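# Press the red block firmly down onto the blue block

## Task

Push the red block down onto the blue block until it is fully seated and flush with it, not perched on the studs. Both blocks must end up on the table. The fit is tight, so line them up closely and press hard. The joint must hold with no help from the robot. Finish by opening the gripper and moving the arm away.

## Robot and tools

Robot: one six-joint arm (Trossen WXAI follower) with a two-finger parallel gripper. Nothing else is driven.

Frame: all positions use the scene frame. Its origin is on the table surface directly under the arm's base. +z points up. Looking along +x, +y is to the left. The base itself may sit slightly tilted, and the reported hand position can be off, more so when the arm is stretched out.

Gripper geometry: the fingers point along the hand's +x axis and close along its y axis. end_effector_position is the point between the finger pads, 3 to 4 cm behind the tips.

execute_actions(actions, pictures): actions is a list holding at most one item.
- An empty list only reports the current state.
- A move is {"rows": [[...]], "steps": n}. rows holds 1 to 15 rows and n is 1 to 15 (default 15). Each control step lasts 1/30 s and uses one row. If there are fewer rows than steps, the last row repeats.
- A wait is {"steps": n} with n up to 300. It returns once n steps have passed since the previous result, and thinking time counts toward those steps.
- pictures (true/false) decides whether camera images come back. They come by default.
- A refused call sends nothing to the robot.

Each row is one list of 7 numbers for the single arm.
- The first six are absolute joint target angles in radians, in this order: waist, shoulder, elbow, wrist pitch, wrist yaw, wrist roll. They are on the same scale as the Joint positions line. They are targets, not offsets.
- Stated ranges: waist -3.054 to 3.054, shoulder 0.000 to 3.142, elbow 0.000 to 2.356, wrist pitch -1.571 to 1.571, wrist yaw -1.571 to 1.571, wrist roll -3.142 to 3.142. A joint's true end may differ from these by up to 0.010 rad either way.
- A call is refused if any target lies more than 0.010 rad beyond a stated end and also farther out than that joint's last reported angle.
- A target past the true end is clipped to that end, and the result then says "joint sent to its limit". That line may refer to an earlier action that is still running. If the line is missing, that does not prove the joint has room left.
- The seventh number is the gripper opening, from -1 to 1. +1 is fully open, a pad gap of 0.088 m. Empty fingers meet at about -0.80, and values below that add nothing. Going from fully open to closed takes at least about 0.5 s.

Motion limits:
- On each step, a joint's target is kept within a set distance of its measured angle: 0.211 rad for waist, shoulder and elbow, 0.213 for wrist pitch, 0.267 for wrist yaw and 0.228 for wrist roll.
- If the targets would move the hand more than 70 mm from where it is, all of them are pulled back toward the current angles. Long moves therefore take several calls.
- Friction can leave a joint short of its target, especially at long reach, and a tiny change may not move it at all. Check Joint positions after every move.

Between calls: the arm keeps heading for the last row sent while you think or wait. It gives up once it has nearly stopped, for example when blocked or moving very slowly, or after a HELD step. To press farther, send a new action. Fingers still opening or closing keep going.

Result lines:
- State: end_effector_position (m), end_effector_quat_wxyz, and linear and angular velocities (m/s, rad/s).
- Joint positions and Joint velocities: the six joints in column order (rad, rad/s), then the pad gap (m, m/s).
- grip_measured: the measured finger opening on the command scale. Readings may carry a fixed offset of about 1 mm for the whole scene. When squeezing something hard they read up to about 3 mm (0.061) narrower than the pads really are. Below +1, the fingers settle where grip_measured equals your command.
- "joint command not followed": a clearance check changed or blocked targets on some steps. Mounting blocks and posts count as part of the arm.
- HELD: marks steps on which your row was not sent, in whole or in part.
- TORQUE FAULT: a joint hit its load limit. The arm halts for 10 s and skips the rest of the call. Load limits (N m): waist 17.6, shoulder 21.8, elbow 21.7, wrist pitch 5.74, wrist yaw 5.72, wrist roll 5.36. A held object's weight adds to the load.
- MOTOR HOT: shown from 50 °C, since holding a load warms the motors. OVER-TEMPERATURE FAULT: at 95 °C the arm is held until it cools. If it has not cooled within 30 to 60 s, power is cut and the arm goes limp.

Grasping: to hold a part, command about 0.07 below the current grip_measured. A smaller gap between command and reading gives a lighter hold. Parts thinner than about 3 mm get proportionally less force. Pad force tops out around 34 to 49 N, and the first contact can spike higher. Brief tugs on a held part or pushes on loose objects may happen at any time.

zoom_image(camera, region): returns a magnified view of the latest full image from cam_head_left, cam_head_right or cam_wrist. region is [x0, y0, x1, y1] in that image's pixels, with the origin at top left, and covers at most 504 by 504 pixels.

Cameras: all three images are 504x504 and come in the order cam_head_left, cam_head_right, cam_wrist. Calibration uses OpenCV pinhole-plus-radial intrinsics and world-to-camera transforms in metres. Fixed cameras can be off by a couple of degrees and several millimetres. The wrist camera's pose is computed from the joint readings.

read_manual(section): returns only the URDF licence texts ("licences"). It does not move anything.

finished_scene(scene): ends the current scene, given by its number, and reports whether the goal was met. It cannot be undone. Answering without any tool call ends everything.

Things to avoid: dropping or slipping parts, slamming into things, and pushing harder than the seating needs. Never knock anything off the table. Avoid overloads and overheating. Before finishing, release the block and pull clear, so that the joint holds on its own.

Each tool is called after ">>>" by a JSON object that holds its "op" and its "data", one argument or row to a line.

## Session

>>> {"op": "execute_actions", "data": {
  "actions": []
}}

Scene clock: 0.00 s of 11933.50 s.
end_effector_position=(+0.4349, -0.1962, +0.3020) grip_measured=+0.853 end_effector_quat_wxyz=(+0.442, +0.845, -0.253, -0.160) end_effector_velocity=(-0.001, -0.002, +0.001) end_effector_angular_velocity=(-0.007, -0.004, -0.003)
Joint positions: [0.546 1.704 0.863 1.443 0.725 1.04  0.081]
Joint velocities: [-0.002 -0.002 -0.002  0.007 -0.007 -0.007 -0.   ]
Heat: hottest waist 25 °C (+0.0 °C/min).
camera_calibration (this result's frames):
cam_wrist: T_world_to_cam=[[0.278268, 0.506274, -0.816244, 0.231735], [0.148628, 0.816877, 0.557335, -0.0404062], [0.948935, -0.276405, 0.152064, -0.439705], [0, 0, 0, 1]] pos_world=[0.358773, -0.205851, 0.278535]

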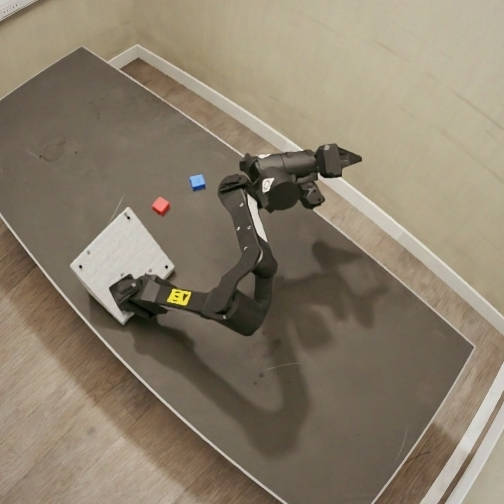

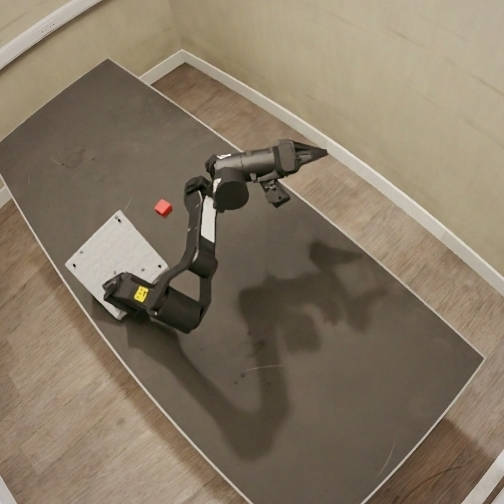

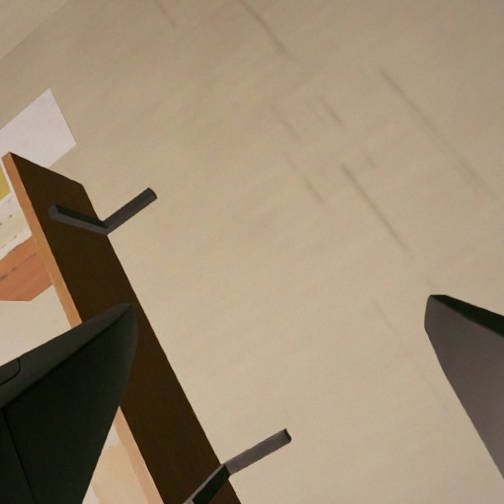

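>>> {"op": "execute_actions", "data": {
  "actions": [
    {"rows":[[0.9,1.9,1.232,-1.077,0.592,0.72,1]]}
  ],
  "pictures": false
}}

>>> {"op": "execute_actions", "data": {
  "actions": [
    {"steps":28}
  ],
  "pictures": false
}}

>>> {"op": "execute_actions", "data": {
  "actions": [
    {"rows":[[0.965,2.35,1.24,-1.077,0.592,0.72,1]]}
  ],
  "pictures": false
}}

>>> {"op": "execute_actions", "data": {
  "actions": [
    {"steps":15}
  ]
}}

Scene clock: 7.57 s of 11933.50 s.
end_effector_position=(+0.4648, +0.0043, +0.4300) grip_measured=+1.000 end_effector_quat_wxyz=(+0.696, +0.716, -0.009, +0.054) end_effector_velocity=(+0.014, +0.275, -0.221) end_effector_angular_velocity=(-1.263, +0.894, +1.069)
Joint positions: [0.907 1.883 1.22  0.732 0.592 0.728 0.088]
Joint velocities: [-0.007  0.037  0.056 -1.853 -0.022 -0.081  0.   ]
Heat: hottest waist 26 °C (+7.9 °C/min).
Steps of this call (steps 1 to 90: nothing new was sent; then 4.07 s passed at rest; steps 91 to 105: all 15 steps of this action). Readings (joint positions):
91: [0.554 1.717 0.875 1.429 0.725 1.015]
92: [0.575 1.735 0.905 1.395 0.708 0.980]
94: [0.635 1.781 0.972 1.323 0.669 0.908]
98: [0.773 1.852 1.095 1.162 0.629 0.802]
105: the state above

Scene clock: 8.50 s of 11933.50 s.
end_effector_position=(+0.2957, +0.0586, +0.1919) grip_measured=+1.000 end_effector_quat_wxyz=(+0.779, +0.139, +0.607, +0.076) end_effector_velocity=(-0.114, -0.079, -0.057) end_effector_angular_velocity=(-0.491, +0.391, +0.461)
Joint positions: [ 0.899  1.894  1.221 -1.007  0.592  0.721  0.088]
Joint velocities: [-0.002 -0.002 -0.007 -0.769 -0.007 -0.007  0.   ]
Heat: hottest waist 26 °C (+7.1 °C/min).
Steps of this call (steps 1 to 28: the robot went on to your last target). Readings (joint positions):
1: [0.905 1.884 1.221 0.668 0.592 0.726]
2: [0.903 1.886 1.221 0.605 0.592 0.725]
4: [0.900 1.891 1.221 0.477 0.592 0.724]
8: [0.899 1.894 1.221 0.223 0.592 0.722]
28: the state above

Scene clock: 9.00 s of 11933.50 s.
end_effector_position=(+0.2409, +0.1283, +0.1020) grip_measured=+1.000 end_effector_quat_wxyz=(+0.704, -0.085, +0.699, +0.088) end_effector_velocity=(+0.002, +0.001, +0.002) end_effector_angular_velocity=(+0.016, -0.000, -0.018)
Joint positions: [ 0.964  2.345  1.236 -1.077  0.59   0.721  0.088]
Joint velocities: [-0.002 -0.007  0.002  0.007 -0.007  0.007  0.   ]
Heat: hottest waist 26 °C (+6.7 °C/min).
Steps of this call (steps 1 to 15: all 15 steps of this action). Readings (joint positions):
1: [0.903 1.924 1.224 -1.035 0.596 0.721]
2: [0.916 1.961 1.238 -1.044 0.601 0.721]
4: [0.945 2.072 1.254 -1.049 0.599 0.721]
8: [0.965 2.295 1.247 -1.068 0.590 0.721]
15: the state above

Scene clock: 9.50 s of 11933.50 s.
end_effector_position=(+0.2409, +0.1284, +0.1019) grip_measured=+1.000 end_effector_quat_wxyz=(+0.704, -0.086, +0.699, +0.088) end_effector_velocity=(+0.002, -0.000, -0.000) end_effector_angular_velocity=(+0.001, -0.008, +0.002)
Joint positions: [ 0.964  2.345  1.236 -1.077  0.59   0.721  0.088]
Joint velocities: [-0.002 -0.002 -0.002  0.007  0.007 -0.007  0.   ]
Heat: hottest waist 26 °C (+6.3 °C/min).
Steps of this call (steps 1 to 15: the robot went on to your last target). Readings (joint positions):
1: [0.964 2.345 1.236 -1.077 0.590 0.721]
2: [0.964 2.345 1.236 -1.077 0.590 0.721]
4: [0.964 2.345 1.236 -1.077 0.590 0.721]
8: [0.964 2.345 1.236 -1.077 0.590 0.721]
15: the state above
The arm was judged still, so your last target was given up. Only a new action makes it travel on or press farther. Fingers that are still opening or closing keep moving.
camera_calibration (this result's frames):
cam_wrist: T_world_to_cam=[[0.224225, -0.974331, 0.0200421, 0.0759008], [-0.909819, -0.20192, 0.362571, 0.240423], [-0.349217, -0.0995321, -0.931741, 0.265017], [0, 0, 0, 1]] pos_world=[0.294271, 0.148876, 0.158235]

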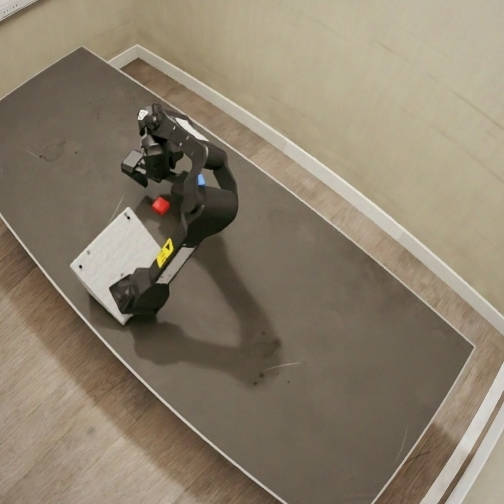

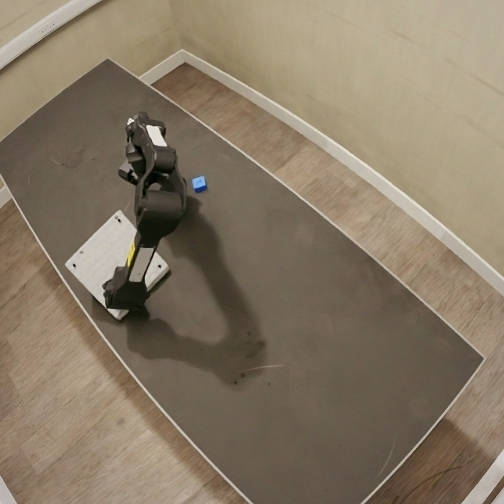

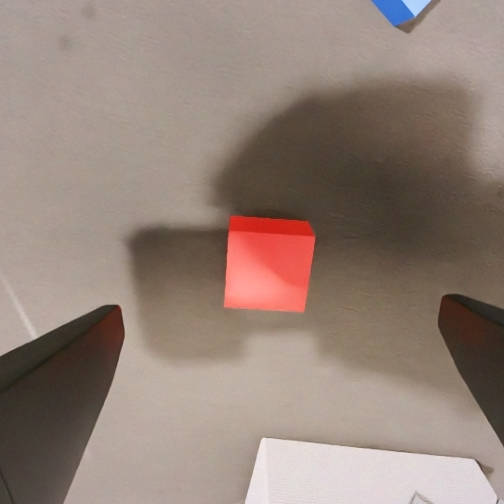

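>>> {"op": "execute_actions", "data": {
  "actions": [
    {"rows":[[0.94,2.36,1.19,-1.02,0.605,0.72,1],[0.94,2.36,1.19,-1.02,0.605,0.72,1],[0.94,2.36,1.19,-1.02,0.605,0.72,1],[0.918,2.373,1.155,-0.96,0.618,0.72,1],[0.918,2.373,1.155,-0.96,0.618,0.72,1],[0.918,2.373,1.155,-0.96,0.618,0.72,1],[0.895,2.386,1.12,-0.9,0.63,0.72,1],[0.895,2.386,1.12,-0.9,0.63,0.72,1],[0.895,2.386,1.12,-0.9,0.63,0.72,1],[0.873,2.4,1.088,-0.837,0.645,0.72,1]]}
  ],
  "pictures": false
}}

>>> {"op": "execute_actions", "data": {
  "actions": [
    {"steps":12}
  ]
}}

Scene clock: 18.90 s of 11933.50 s.
end_effector_position=(+0.2371, +0.1283, +0.0484) grip_measured=+1.000 end_effector_quat_wxyz=(+0.705, -0.056, +0.705, +0.056) end_effector_velocity=(-0.006, +0.004, -0.022) end_effector_angular_velocity=(+0.017, -0.005, -0.047)
Joint positions: [ 0.873  2.391  1.1   -0.85   0.639  0.721  0.088]
Joint velocities: [-0.027  0.017 -0.071  0.125  0.007  0.007  0.   ]
Heat: hottest waist 27 °C (+6.3 °C/min).
Steps of this call (steps 1 to 90: nothing new was sent; then 5.90 s passed at rest; steps 91 to 105: all 15 steps of this action). Readings (joint positions):
91: [0.963 2.345 1.231 -1.065 0.592 0.721]
92: [0.958 2.345 1.224 -1.049 0.595 0.721]
94: [0.946 2.349 1.206 -1.021 0.602 0.721]
98: [0.913 2.364 1.158 -0.944 0.618 0.721]
105: the state above

Scene clock: 19.30 s of 11933.50 s.
end_effector_position=(+0.2381, +0.1292, +0.0479) grip_measured=+1.000 end_effector_quat_wxyz=(+0.707, -0.053, +0.703, +0.055) end_effector_velocity=(-0.004, -0.003, -0.000) end_effector_angular_velocity=(-0.009, +0.019, +0.019)
Joint positions: [ 0.873  2.391  1.098 -0.839  0.642  0.721  0.088]
Joint velocities: [-0.002 -0.002 -0.002 -0.022 -0.007 -0.007  0.   ]
Heat: hottest waist 27 °C (+6.2 °C/min).
Steps of this call (steps 1 to 12: the robot went on to your last target). Readings (joint positions):
1: [0.873 2.391 1.098 -0.846 0.640 0.721]
2: [0.873 2.391 1.098 -0.844 0.640 0.721]
4: [0.873 2.391 1.098 -0.841 0.642 0.721]
8: [0.873 2.391 1.098 -0.840 0.642 0.721]
12: the state above
camera_calibration (this result's frames):
cam_wrist: T_world_to_cam=[[0.132796, -0.990944, 0.0199024, 0.102384], [-0.924477, -0.116599, 0.36297, 0.250091], [-0.357362, -0.0666003, -0.931588, 0.211485], [0, 0, 0, 1]] pos_world=[0.293184, 0.144702, 0.104203]

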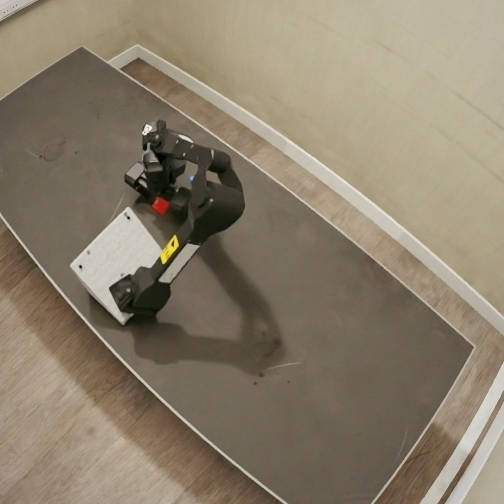

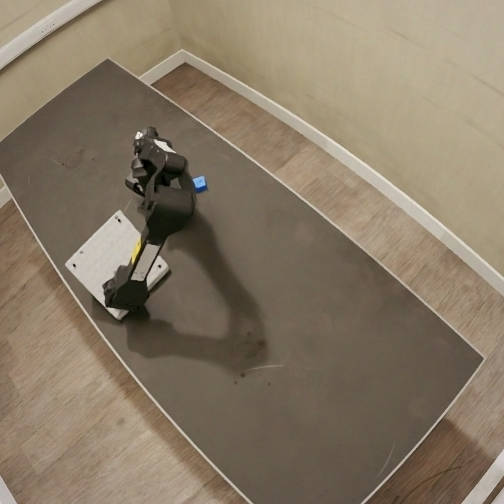

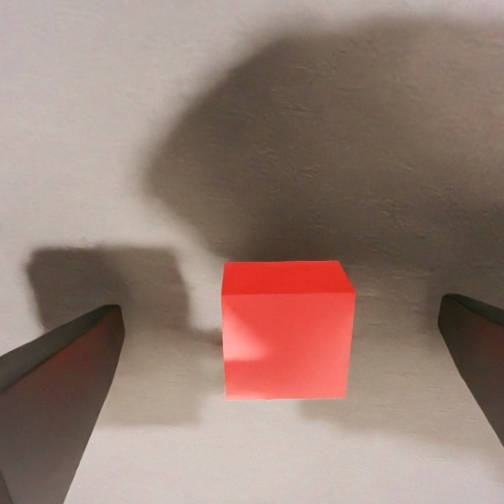

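>>> {"op": "execute_actions", "data": {
  "actions": [
    {"rows":[[0.869,2.403,1.084,-0.83,0.645,0.73,-0.28]]}
  ],
  "pictures": false
}}

>>> {"op": "execute_actions", "data": {
  "actions": [
    {"rows":[[0.9,2.38,1.15,-0.9,0.63,0.72,-0.28],[0.9,2.38,1.15,-0.9,0.63,0.72,-0.28],[0.9,2.38,1.15,-0.9,0.63,0.72,-0.28],[0.93,2.36,1.2,-0.99,0.62,0.72,-0.28],[0.93,2.36,1.2,-0.99,0.62,0.72,-0.28],[0.93,2.36,1.2,-0.99,0.62,0.72,-0.28],[0.93,2.36,1.3,-1.09,0.62,0.65,-0.28],[0.93,2.36,1.3,-1.09,0.62,0.65,-0.28],[0.93,2.36,1.3,-1.09,0.62,0.65,-0.28],[0.86,2.39,1.43,-1.13,0.65,0.4,-0.28]]}
  ],
  "pictures": false
}}

>>> {"op": "execute_actions", "data": {
  "actions": [
    {"rows":[[0.79,2.43,1.53,-1.16,0.69,0.1,-0.28],[0.79,2.43,1.53,-1.16,0.69,0.1,-0.28],[0.79,2.43,1.53,-1.16,0.69,0.1,-0.28],[0.79,2.43,1.53,-1.16,0.69,0.1,-0.28],[0.729,2.464,1.603,-1.171,0.716,-0.18,-0.28]]}
  ],
  "pictures": false
}}

>>> {"op": "execute_actions", "data": {
  "actions": [
    {"steps":15}
  ]
}}

Scene clock: 32.70 s of 11933.50 s.
end_effector_position=(+0.2382, +0.1293, +0.0467) grip_measured=-0.173 end_effector_quat_wxyz=(+0.708, -0.049, +0.703, +0.052) end_effector_velocity=(+0.002, -0.001, -0.000) end_effector_angular_velocity=(-0.000, -0.008, +0.001)
Joint positions: [ 0.87   2.392  1.094 -0.831  0.643  0.727  0.031]
Joint velocities: [-0.002 -0.002 -0.002  0.007  0.007 -0.007 -0.   ]
Heat: hottest waist 28 °C (+5.5 °C/min).
Steps of this call (steps 1 to 30: the robot went on to your last target; steps 31 to 90: nothing new was sent; then 9.90 s passed at rest; steps 91 to 105: all 15 steps of this action). Readings (joint positions):
91: [0.873 2.391 1.097 -0.838 0.642 0.721]
92: [0.872 2.391 1.096 -0.836 0.642 0.723]
94: [0.871 2.391 1.095 -0.834 0.642 0.725]
98: [0.870 2.392 1.094 -0.833 0.642 0.727]
105: the state above

Scene clock: 33.20 s of 11933.50 s.
end_effector_position=(+0.2981, +0.1212, +0.1093) grip_measured=-0.173 end_effector_quat_wxyz=(+0.706, -0.132, +0.680, +0.148) end_effector_velocity=(+0.071, -0.033, +0.013) end_effector_angular_velocity=(+0.064, +0.054, +0.208)
Joint positions: [ 0.861  2.38   1.417 -1.116  0.65   0.435  0.031]
Joint velocities: [-0.173 -0.002  0.252 -0.125 -0.007 -0.403 -0.001]
Heat: hottest waist 28 °C (+5.4 °C/min).
Steps of this call (steps 1 to 15: all 15 steps of this action). Readings (joint positions):
1: [0.872 2.392 1.100 -0.845 0.643 0.727]
2: [0.877 2.392 1.109 -0.864 0.641 0.727]
4: [0.891 2.390 1.131 -0.903 0.634 0.725]
8: [0.924 2.383 1.216 -1.023 0.623 0.688]
15: the state above

Scene clock: 33.70 s of 11933.50 s.
end_effector_position=(+0.3491, +0.0980, +0.0913) grip_measured=-0.173 end_effector_quat_wxyz=(+0.642, -0.300, +0.638, +0.301) end_effector_velocity=(-0.008, +0.009, -0.003) end_effector_angular_velocity=(-0.012, +0.013, +0.160)
Joint positions: [ 0.724  2.451  1.589 -1.168  0.712 -0.169  0.031]
Joint velocities: [ 0.017  0.027 -0.002 -0.007 -0.007 -0.125 -0.   ]
Heat: hottest waist 28 °C (+5.3 °C/min).
Steps of this call (steps 1 to 15: all 15 steps of this action). Readings (joint positions):
1: [0.853 2.385 1.436 -1.133 0.652 0.379]
2: [0.839 2.396 1.459 -1.143 0.662 0.308]
4: [0.808 2.413 1.492 -1.145 0.677 0.199]
8: [0.742 2.443 1.572 -1.162 0.707 -0.055]
15: the state above

Scene clock: 34.20 s of 11933.50 s.
end_effector_position=(+0.3490, +0.0984, +0.0913) grip_measured=-0.173 end_effector_quat_wxyz=(+0.640, -0.303, +0.637, +0.304) end_effector_velocity=(-0.001, +0.001, -0.002) end_effector_angular_velocity=(+0.020, +0.016, -0.002)
Joint positions: [ 0.725  2.452  1.59  -1.169  0.712 -0.178  0.031]
Joint velocities: [-0.007 -0.002 -0.002  0.007 -0.022 -0.007 -0.   ]
Heat: hottest waist 28 °C (+5.3 °C/min).
Steps of this call (steps 1 to 15: the robot went on to your last target). Readings (joint positions):
1: [0.725 2.452 1.589 -1.169 0.712 -0.172]
2: [0.725 2.452 1.589 -1.169 0.712 -0.174]
4: [0.725 2.452 1.589 -1.169 0.712 -0.176]
8: [0.725 2.452 1.590 -1.169 0.712 -0.177]
15: the state above
The arm was judged still, so your last target was given up. Only a new action makes it travel on or press farther. Fingers that are still opening or closing keep moving.
camera_calibration (this result's frames):
cam_wrist: T_world_to_cam=[[0.762938, -0.646048, 0.0234157, -0.197911], [-0.60834, -0.705208, 0.364149, 0.280777], [-0.218745, -0.292068, -0.931046, 0.263242], [0, 0, 0, 1]] pos_world=[0.379385, 0.14703, 0.14748]

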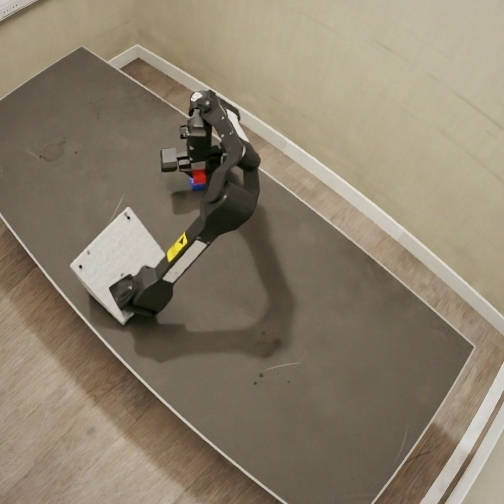

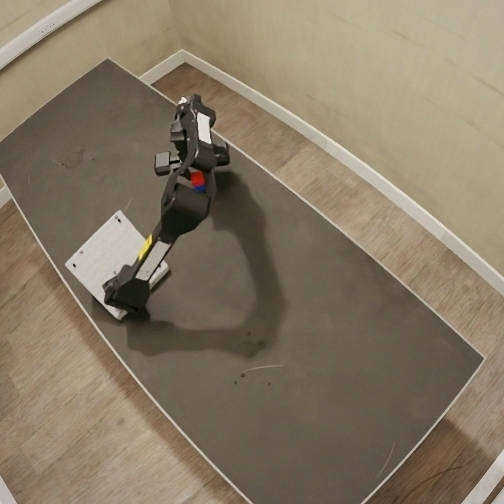

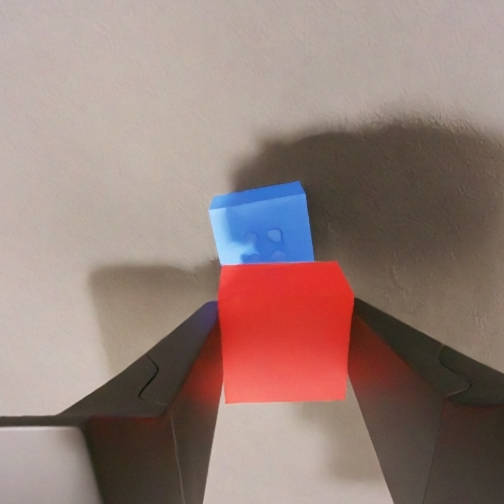

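>>> {"op": "execute_actions", "data": {
  "actions": [
    {"rows":[[0.724,2.49,1.615,-1.15,0.72,-0.26,-0.28],[0.724,2.49,1.615,-1.15,0.72,-0.26,-0.28],[0.724,2.49,1.615,-1.15,0.72,-0.26,-0.28],[0.714,2.514,1.62,-1.13,0.725,-0.322,-0.28]]}
  ]
}}

>>> {"op": "zoom_image", "data": {
  "camera": "cam_wrist",
  "region": [180,200,380,320]
}}

Scene clock: 40.60 s of 11933.50 s.
end_effector_position=(+0.3535, +0.1089, +0.0771) grip_measured=-0.173 end_effector_quat_wxyz=(+0.618, -0.346, +0.617, +0.344) end_effector_velocity=(-0.005, +0.003, -0.002) end_effector_angular_velocity=(+0.022, +0.033, +0.028)
Joint positions: [ 0.713  2.505  1.608 -1.132  0.722 -0.318  0.031]
Joint velocities: [-0.002  0.002 -0.002 -0.007 -0.037 -0.022 -0.   ]
Heat: hottest waist 29 °C (+5.9 °C/min).
Steps of this call (steps 1 to 90: nothing new was sent; then 2.90 s passed at rest; steps 91 to 105: all 15 steps of this action). Readings (joint positions):
91: [0.725 2.456 1.592 -1.169 0.714 -0.197]
92: [0.725 2.461 1.596 -1.164 0.716 -0.217]
94: [0.724 2.474 1.603 -1.153 0.717 -0.253]
98: [0.715 2.499 1.607 -1.137 0.720 -0.306]
105: the state above
camera_calibration (this result's frames):
cam_wrist: T_world_to_cam=[[0.840539, -0.541112, 0.0263075, -0.233352], [-0.511024, -0.775807, 0.370106, 0.268957], [-0.179859, -0.324532, -0.928617, 0.243735], [0, 0, 0, 1]] pos_world=[0.377422, 0.161489, 0.132933]

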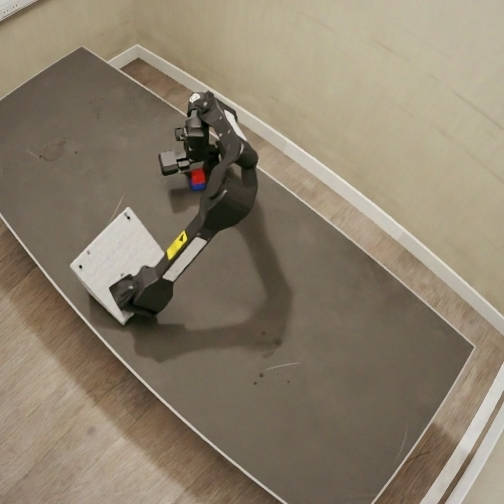

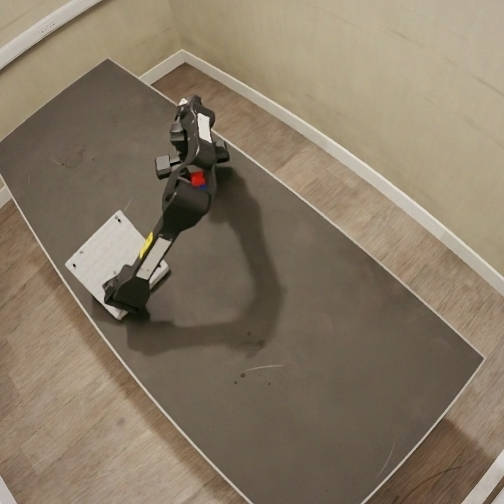

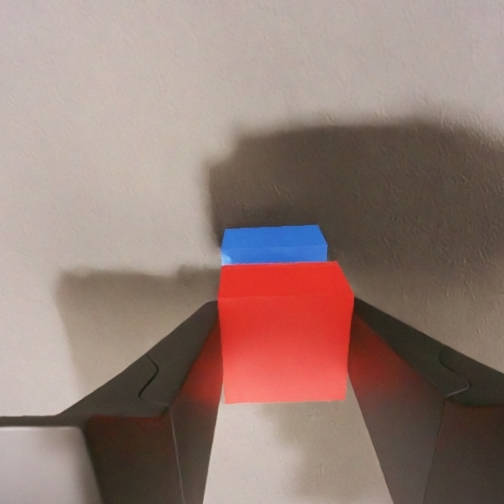

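Region (180, 200, 380, 320) of cam_wrist's 504x504 image, scaled by 2.520, with more detail than that image has; it fills the top 302 rows of this view, and the rest is white.

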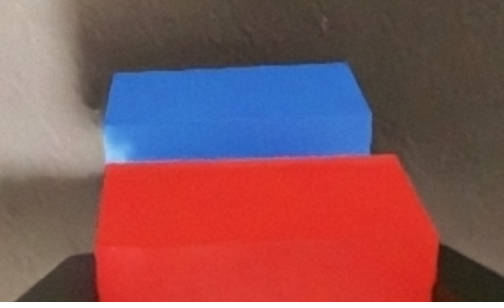

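>>> {"op": "execute_actions", "data": {
  "actions": [
    {"rows":[[0.71,2.515,1.592,-1.12,0.725,-0.335,-0.28],[0.71,2.515,1.592,-1.12,0.725,-0.335,-0.28],[0.71,2.515,1.592,-1.12,0.725,-0.335,-0.28],[0.706,2.516,1.586,-1.109,0.725,-0.347,-0.28]]}
  ]
}}

>>> {"op": "zoom_image", "data": {
  "camera": "cam_wrist",
  "region": [180,200,380,320]
}}

Scene clock: 47.37 s of 11933.50 s.
end_effector_position=(+0.3536, +0.1093, +0.0727) grip_measured=-0.173 end_effector_quat_wxyz=(+0.615, -0.350, +0.614, +0.349) end_effector_velocity=(-0.003, -0.000, -0.002) end_effector_angular_velocity=(-0.000, +0.014, +0.014)
Joint positions: [ 0.705  2.505  1.596 -1.111  0.722 -0.344  0.031]
Joint velocities: [-0.002  0.002 -0.002 -0.007 -0.007 -0.007 -0.   ]
Heat: hottest waist 30 °C (+6.3 °C/min).
Steps of this call (steps 1 to 15: the robot went on to your last target; steps 16 to 90: nothing new was sent; then 3.27 s passed at rest; steps 91 to 105: all 15 steps of this action). Readings (joint positions):
91: [0.712 2.505 1.608 -1.130 0.722 -0.323]
92: [0.712 2.505 1.608 -1.127 0.722 -0.326]
94: [0.711 2.505 1.605 -1.121 0.722 -0.332]
98: [0.706 2.505 1.598 -1.114 0.722 -0.342]
105: the state above
camera_calibration (this result's frames):
cam_wrist: T_world_to_cam=[[0.848715, -0.528321, 0.023668, -0.237147], [-0.498826, -0.784863, 0.367646, 0.267751], [-0.175659, -0.323833, -0.929665, 0.238303], [0, 0, 0, 1]] pos_world=[0.376692, 0.162028, 0.128717]

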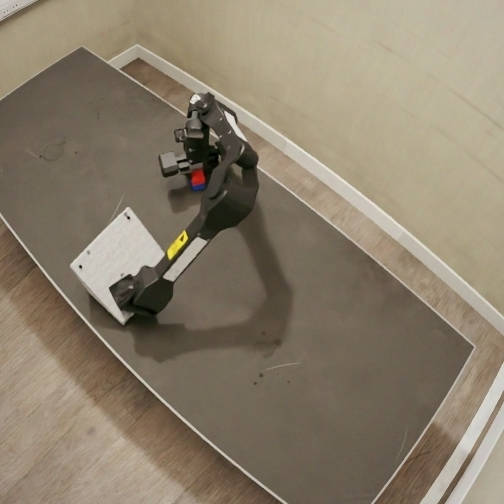

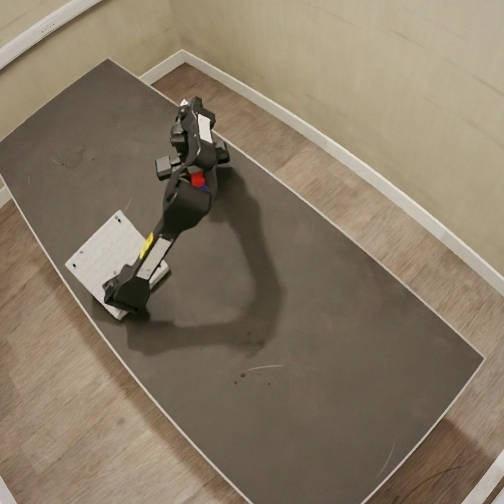

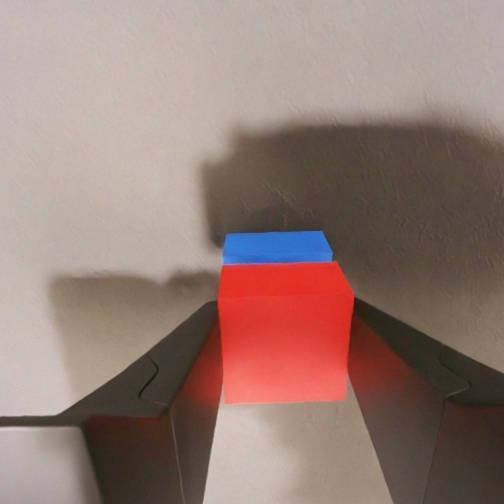

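Region (180, 200, 380, 320) of cam_wrist's 504x504 image, scaled by 2.520, with more detail than that image has; it fills the top 302 rows of this view, and the rest is white.

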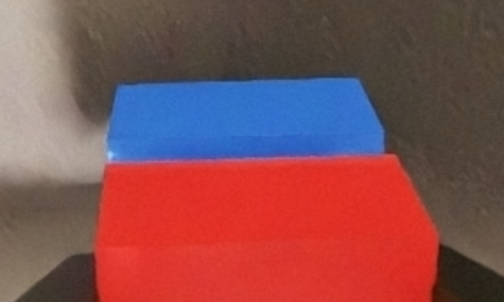

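Aligned; 3 mm more.

>>> {"op": "execute_actions", "data": {
  "actions": [
    {"rows":[[0.7035,2.516,1.582,-1.103,0.726,-0.35,-0.28],[0.7035,2.516,1.582,-1.103,0.726,-0.35,-0.28],[0.7035,2.516,1.582,-1.103,0.726,-0.35,-0.28],[0.701,2.517,1.578,-1.097,0.727,-0.353,-0.28]]}
  ]
}}

>>> {"op": "zoom_image", "data": {
  "camera": "cam_wrist",
  "region": [180,200,380,320]
}}

Scene clock: 54.03 s of 11933.50 s.
end_effector_position=(+0.3533, +0.1093, +0.0699) grip_measured=-0.173 end_effector_quat_wxyz=(+0.615, -0.350, +0.614, +0.350) end_effector_velocity=(+0.000, +0.001, -0.000) end_effector_angular_velocity=(+0.009, +0.002, +0.015)
Joint positions: [ 0.7    2.506  1.588 -1.099  0.724 -0.35   0.031]
Joint velocities: [-0.002 -0.002 -0.002  0.007 -0.007 -0.022 -0.   ]
Heat: hottest waist 31 °C (+6.7 °C/min).
Steps of this call (steps 1 to 15: the robot went on to your last target; steps 16 to 90: nothing new was sent; then 3.17 s passed at rest; steps 91 to 105: all 15 steps of this action). Readings (joint positions):
91: [0.705 2.505 1.595 -1.110 0.722 -0.345]
92: [0.705 2.505 1.594 -1.108 0.722 -0.346]
94: [0.704 2.505 1.592 -1.105 0.722 -0.348]
98: [0.701 2.506 1.589 -1.101 0.723 -0.350]
105: the state above
camera_calibration (this result's frames):
cam_wrist: T_world_to_cam=[[0.849253, -0.527482, 0.0230958, -0.237093], [-0.497817, -0.785383, 0.367903, 0.2683], [-0.175923, -0.32394, -0.929577, 0.23567], [0, 0, 0, 1]] pos_world=[0.376376, 0.161999, 0.125841]

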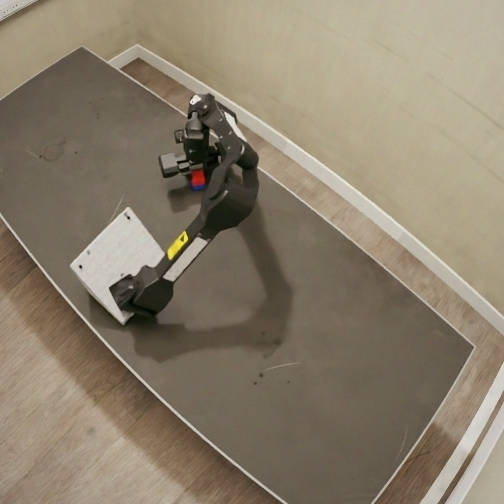

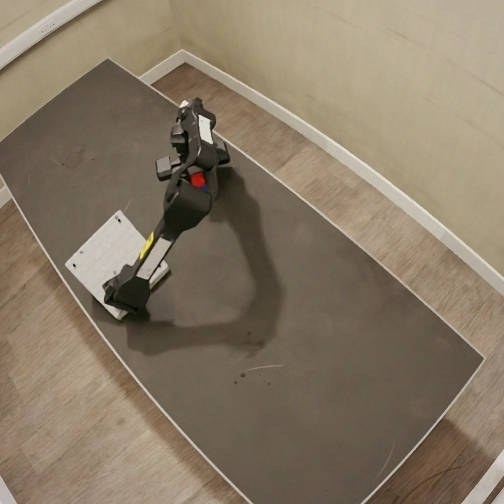

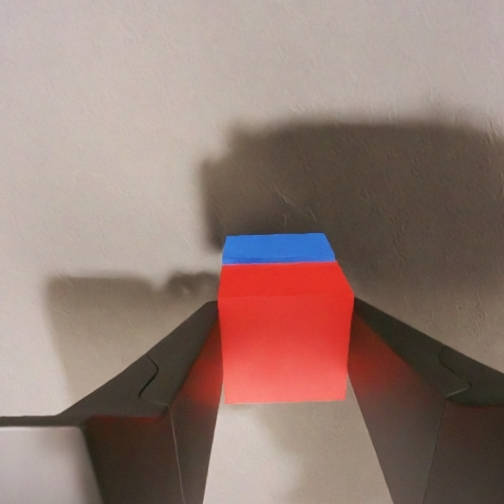

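Region (180, 200, 380, 320) of cam_wrist's 504x504 image, scaled by 2.520, with more detail than that image has; it fills the top 302 rows of this view, and the rest is white.

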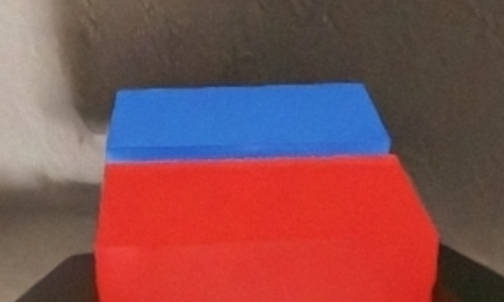

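>>> {"op": "execute_actions", "data": {
  "actions": [
    {"rows":[[0.695,2.52,1.574,-1.097,0.727,-0.353,-0.3],[0.69,2.523,1.571,-1.099,0.727,-0.353,-0.3],[0.683,2.527,1.568,-1.102,0.727,-0.353,-0.3],[0.676,2.532,1.565,-1.105,0.727,-0.353,-0.3],[0.669,2.537,1.561,-1.108,0.727,-0.353,-0.3],[0.662,2.542,1.558,-1.111,0.727,-0.353,-0.3],[0.655,2.547,1.554,-1.114,0.727,-0.353,-0.3],[0.648,2.552,1.551,-1.117,0.727,-0.353,-0.3],[0.641,2.558,1.547,-1.12,0.727,-0.353,-0.3],[0.634,2.563,1.543,-1.123,0.727,-0.353,-0.3],[0.627,2.569,1.539,-1.126,0.727,-0.353,-0.3],[0.62,2.575,1.535,-1.129,0.727,-0.355,-0.3],[0.61,2.582,1.53,-1.132,0.727,-0.357,-0.3]]}
  ]
}}

>>> {"op": "zoom_image", "data": {
  "camera": "cam_wrist",
  "region": [180,200,380,320]
}}

Scene clock: 61.83 s of 11933.50 s.
end_effector_position=(+0.3481, +0.1071, +0.0628) grip_measured=-0.173 end_effector_quat_wxyz=(+0.600, -0.353, +0.623, +0.357) end_effector_velocity=(-0.005, -0.009, -0.003) end_effector_angular_velocity=(-0.029, +0.034, +0.048)
Joint positions: [ 0.689  2.517  1.583 -1.117  0.718 -0.353  0.031]
Joint velocities: [-0.012  0.002  0.002 -0.051  0.007 -0.022 -0.   ]
Heat: hottest waist 32 °C (+7.0 °C/min).
Steps of this call (steps 1 to 15: the robot went on to your last target; steps 16 to 90: nothing new was sent; then 4.30 s passed at rest; steps 91 to 105: all 15 steps of this action). Readings (joint positions):
91: [0.700 2.506 1.587 -1.099 0.724 -0.350]
92: [0.699 2.506 1.586 -1.099 0.724 -0.351]
94: [0.698 2.507 1.585 -1.099 0.723 -0.351]
98: [0.694 2.510 1.584 -1.104 0.722 -0.351]
105: the state above
camera_calibration (this result's frames):
cam_wrist: T_world_to_cam=[[0.85851, -0.512791, 0.00244347, -0.237193], [-0.472455, -0.78911, 0.392545, 0.256628], [-0.199366, -0.338159, -0.919729, 0.236591], [0, 0, 0, 1]] pos_world=[0.372046, 0.160883, 0.117441]

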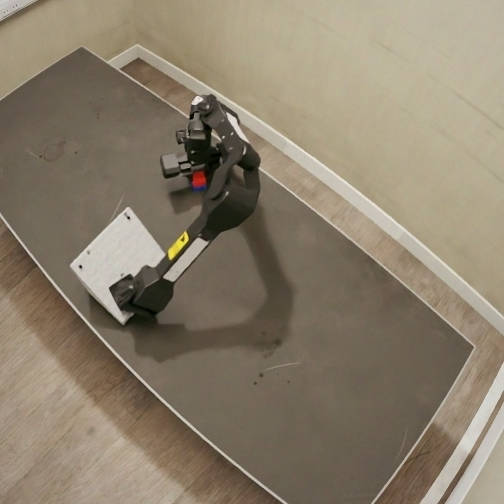

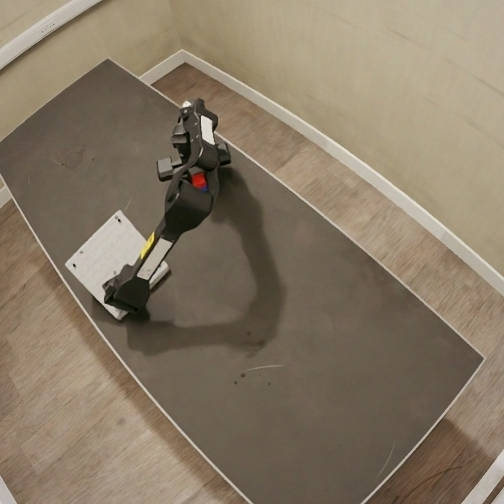

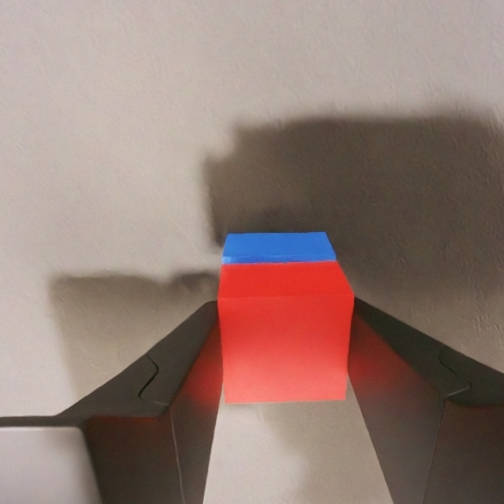

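Region (180, 200, 380, 320) of cam_wrist's 504x504 image, scaled by 2.520, with more detail than that image has; it fills the top 302 rows of this view, and the rest is white.

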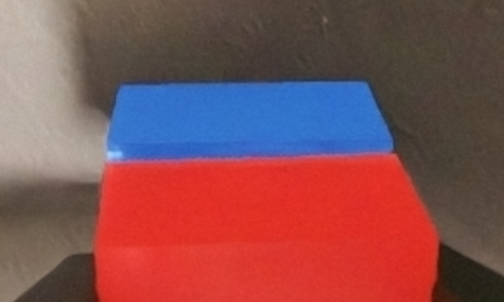

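>>> {"op": "execute_actions", "data": {
  "actions": [
    {"rows":[[0.605,2.582,1.52,-1.11,0.735,-0.35,-0.3],[0.605,2.582,1.52,-1.11,0.735,-0.35,-0.3],[0.605,2.582,1.52,-1.11,0.735,-0.35,-0.3],[0.6,2.584,1.51,-1.095,0.74,-0.35,-0.3],[0.6,2.584,1.51,-1.095,0.74,-0.35,-0.3],[0.6,2.584,1.51,-1.095,0.74,-0.35,-0.3],[0.59,2.588,1.5,-1.08,0.74,-0.35,-0.3]]}
  ]
}}

>>> {"op": "zoom_image", "data": {
  "camera": "cam_wrist",
  "region": [180,200,380,320]
}}

Scene clock: 66.83 s of 11933.50 s.
end_effector_position=(+0.3463, +0.1080, +0.0605) grip_measured=-0.173 end_effector_quat_wxyz=(+0.604, -0.353, +0.621, +0.354) end_effector_velocity=(-0.008, -0.001, -0.002) end_effector_angular_velocity=(+0.002, +0.034, +0.026)
Joint positions: [ 0.689  2.511  1.561 -1.092  0.722 -0.353  0.031]
Joint velocities: [-0.002 -0.002 -0.012 -0.022 -0.022 -0.007  0.   ]
Heat: hottest waist 31 °C (+5.0 °C/min).
Steps of this call (steps 1 to 15: the robot went on to your last target; steps 16 to 90: nothing new was sent; then 1.50 s passed at rest; steps 91 to 105: all 15 steps of this action). Readings (joint positions):
91: [0.688 2.517 1.583 -1.118 0.718 -0.355]
92: [0.688 2.517 1.581 -1.117 0.718 -0.355]
94: [0.688 2.517 1.578 -1.112 0.719 -0.354]
98: [0.689 2.514 1.567 -1.099 0.722 -0.353]
105: the state above
camera_calibration (this result's frames):
cam_wrist: T_world_to_cam=[[0.855846, -0.517152, 0.00897492, -0.234177], [-0.47956, -0.786894, 0.388355, 0.259844], [-0.193777, -0.336677, -0.921466, 0.232365], [0, 0, 0, 1]] pos_world=[0.370057, 0.161597, 0.115307]

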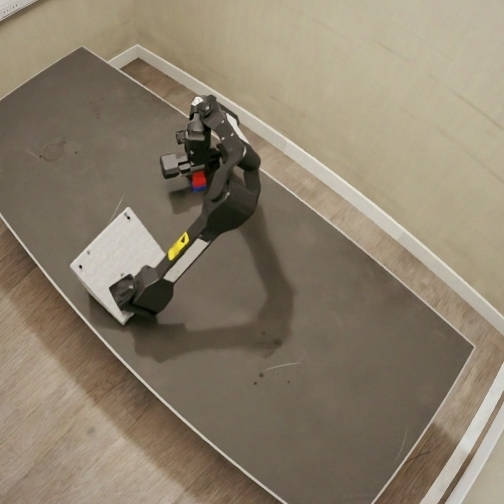

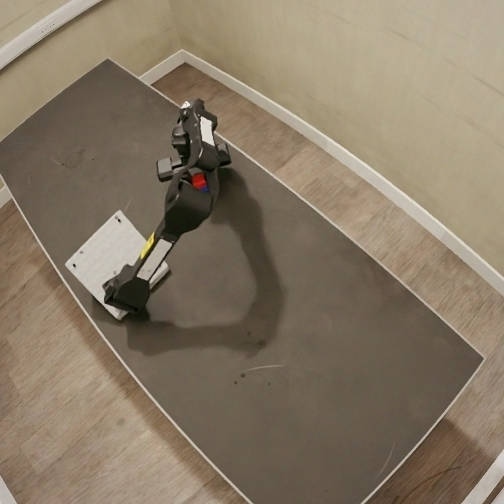

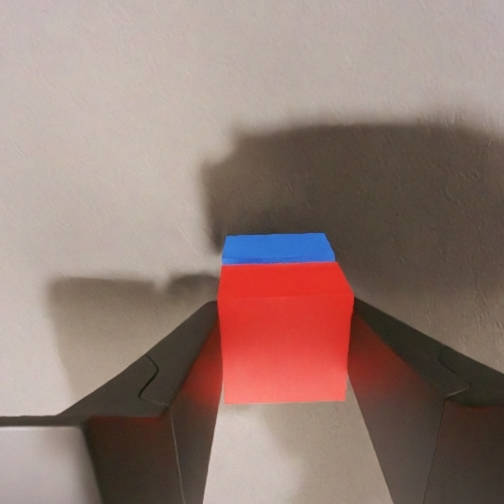

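Region (180, 200, 380, 320) of cam_wrist's 504x504 image, scaled by 2.520, with more detail than that image has; it fills the top 302 rows of this view, and the rest is white.

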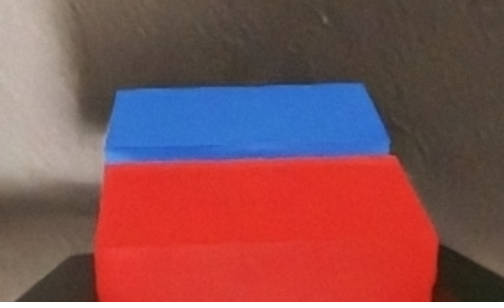

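>>> {"op": "execute_actions", "data": {
  "actions": [
    {"rows":[[0.64,2.55,1.54,-1.09,0.73,-0.35,-0.3],[0.64,2.55,1.54,-1.09,0.73,-0.35,-0.3],[0.64,2.55,1.54,-1.09,0.73,-0.35,-0.3],[0.68,2.52,1.575,-1.095,0.725,-0.35,-0.3],[0.68,2.52,1.575,-1.095,0.725,-0.35,-0.3],[0.68,2.52,1.575,-1.095,0.725,-0.35,-0.3],[0.705,2.506,1.6,-1.097,0.724,-0.35,-0.3]]}
  ]
}}

>>> {"op": "zoom_image", "data": {
  "camera": "cam_wrist",
  "region": [180,200,380,320]
}}

Scene clock: 72.77 s of 11933.50 s.
end_effector_position=(+0.3545, +0.1081, +0.0705) grip_measured=-0.173 end_effector_quat_wxyz=(+0.617, -0.350, +0.613, +0.348) end_effector_velocity=(+0.002, -0.001, +0.002) end_effector_angular_velocity=(+0.009, +0.002, +0.001)
Joint positions: [ 0.699  2.501  1.587 -1.096  0.728 -0.352  0.031]
Joint velocities: [-0.002 -0.002  0.012 -0.007 -0.007 -0.007 -0.   ]
Heat: hottest waist 31 °C (+5.1 °C/min).
Steps of this call (steps 1 to 15: the robot went on to your last target; steps 16 to 90: nothing new was sent; then 2.43 s passed at rest; steps 91 to 105: all 15 steps of this action). Readings (joint positions):
91: [0.691 2.506 1.562 -1.091 0.724 -0.353]
92: [0.693 2.504 1.563 -1.091 0.727 -0.353]
94: [0.695 2.501 1.568 -1.093 0.729 -0.353]
98: [0.698 2.501 1.581 -1.098 0.731 -0.352]
105: the state above
camera_calibration (this result's frames):
cam_wrist: T_world_to_cam=[[0.847572, -0.529949, 0.0278534, -0.23829], [-0.502069, -0.783768, 0.365559, 0.269217], [-0.171897, -0.323822, -0.930371, 0.234712], [0, 0, 0, 1]] pos_world=[0.37748, 0.160727, 0.126592]

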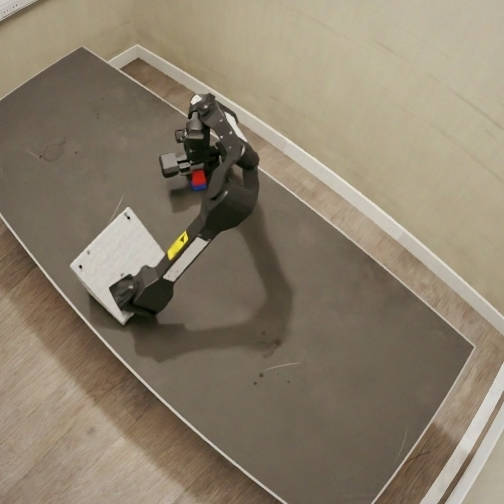

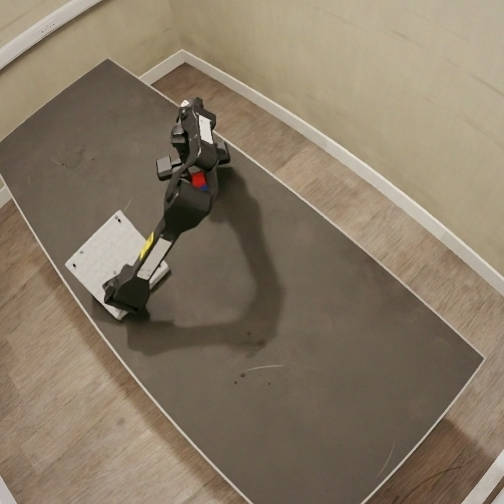

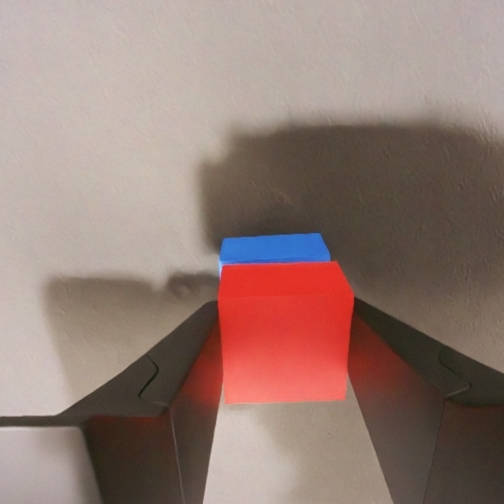

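Region (180, 200, 380, 320) of cam_wrist's 504x504 image, scaled by 2.520, with more detail than that image has; it fills the top 302 rows of this view, and the rest is white.

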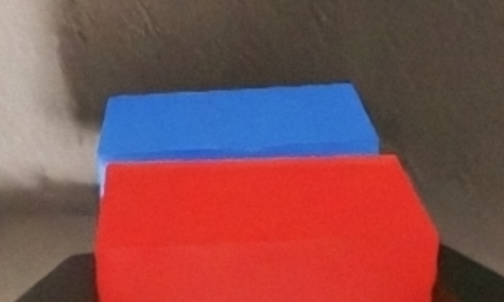

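Rotate CCW a bit and shift left.

>>> {"op": "execute_actions", "data": {
  "actions": [
    {"rows":[[0.705,2.506,1.6,-1.097,0.721,-0.376,-0.3]]}
  ]
}}

>>> {"op": "zoom_image", "data": {
  "camera": "cam_wrist",
  "region": [180,200,380,320]
}}

Scene clock: 76.23 s of 11933.50 s.
end_effector_position=(+0.3543, +0.1086, +0.0708) grip_measured=-0.173 end_effector_quat_wxyz=(+0.613, -0.355, +0.609, +0.355) end_effector_velocity=(-0.004, -0.003, -0.000) end_effector_angular_velocity=(-0.005, +0.019, +0.020)
Joint positions: [ 0.7    2.501  1.587 -1.096  0.725 -0.373  0.031]
Joint velocities: [-0.002 -0.002 -0.002 -0.022 -0.007 -0.007 -0.   ]
Heat: hottest waist 31 °C (+4.0 °C/min).
Steps of this call (steps 1 to 15: the robot went on to your last target; steps 16 to 89: nothing new was sent; steps 90 to 104: all 15 steps of this action). Readings (joint positions):
90: [0.700 2.501 1.587 -1.096 0.727 -0.355]
91: [0.700 2.501 1.587 -1.096 0.726 -0.361]
93: [0.700 2.501 1.587 -1.096 0.725 -0.368]
97: [0.700 2.501 1.587 -1.096 0.725 -0.372]
104: the state above
camera_calibration (this result's frames):
cam_wrist: T_world_to_cam=[[0.858676, -0.511877, 0.0256282, -0.243544], [-0.484883, -0.795161, 0.364152, 0.264675], [-0.166023, -0.325116, -0.930987, 0.233204], [0, 0, 0, 1]] pos_world=[0.376179, 0.161613, 0.12697]

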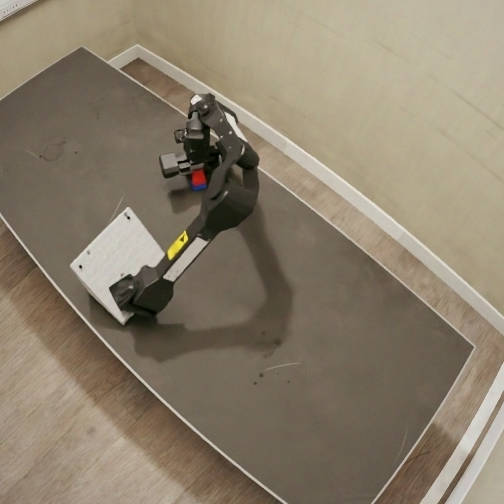

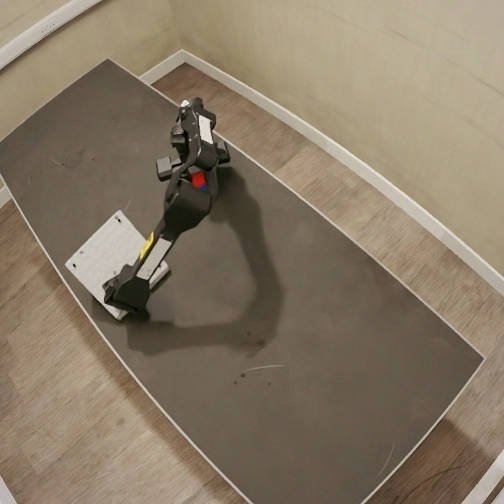

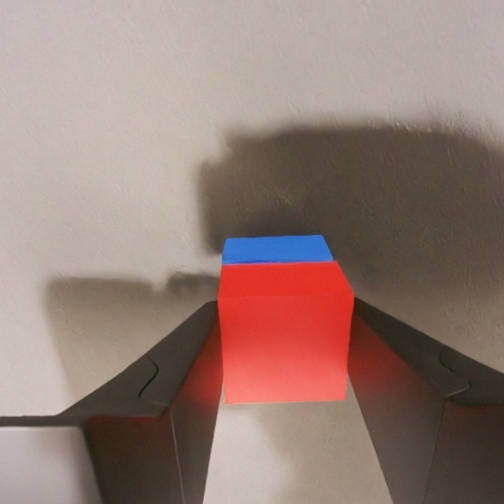

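Region (180, 200, 380, 320) of cam_wrist's 504x504 image, scaled by 2.520, with more detail than that image has; it fills the top 302 rows of this view, and the rest is white.

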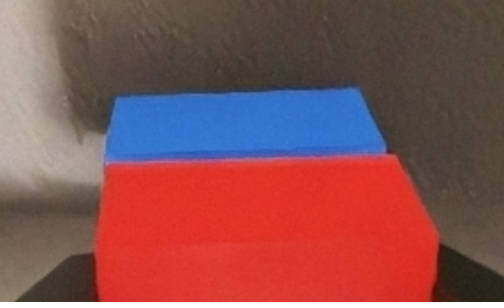

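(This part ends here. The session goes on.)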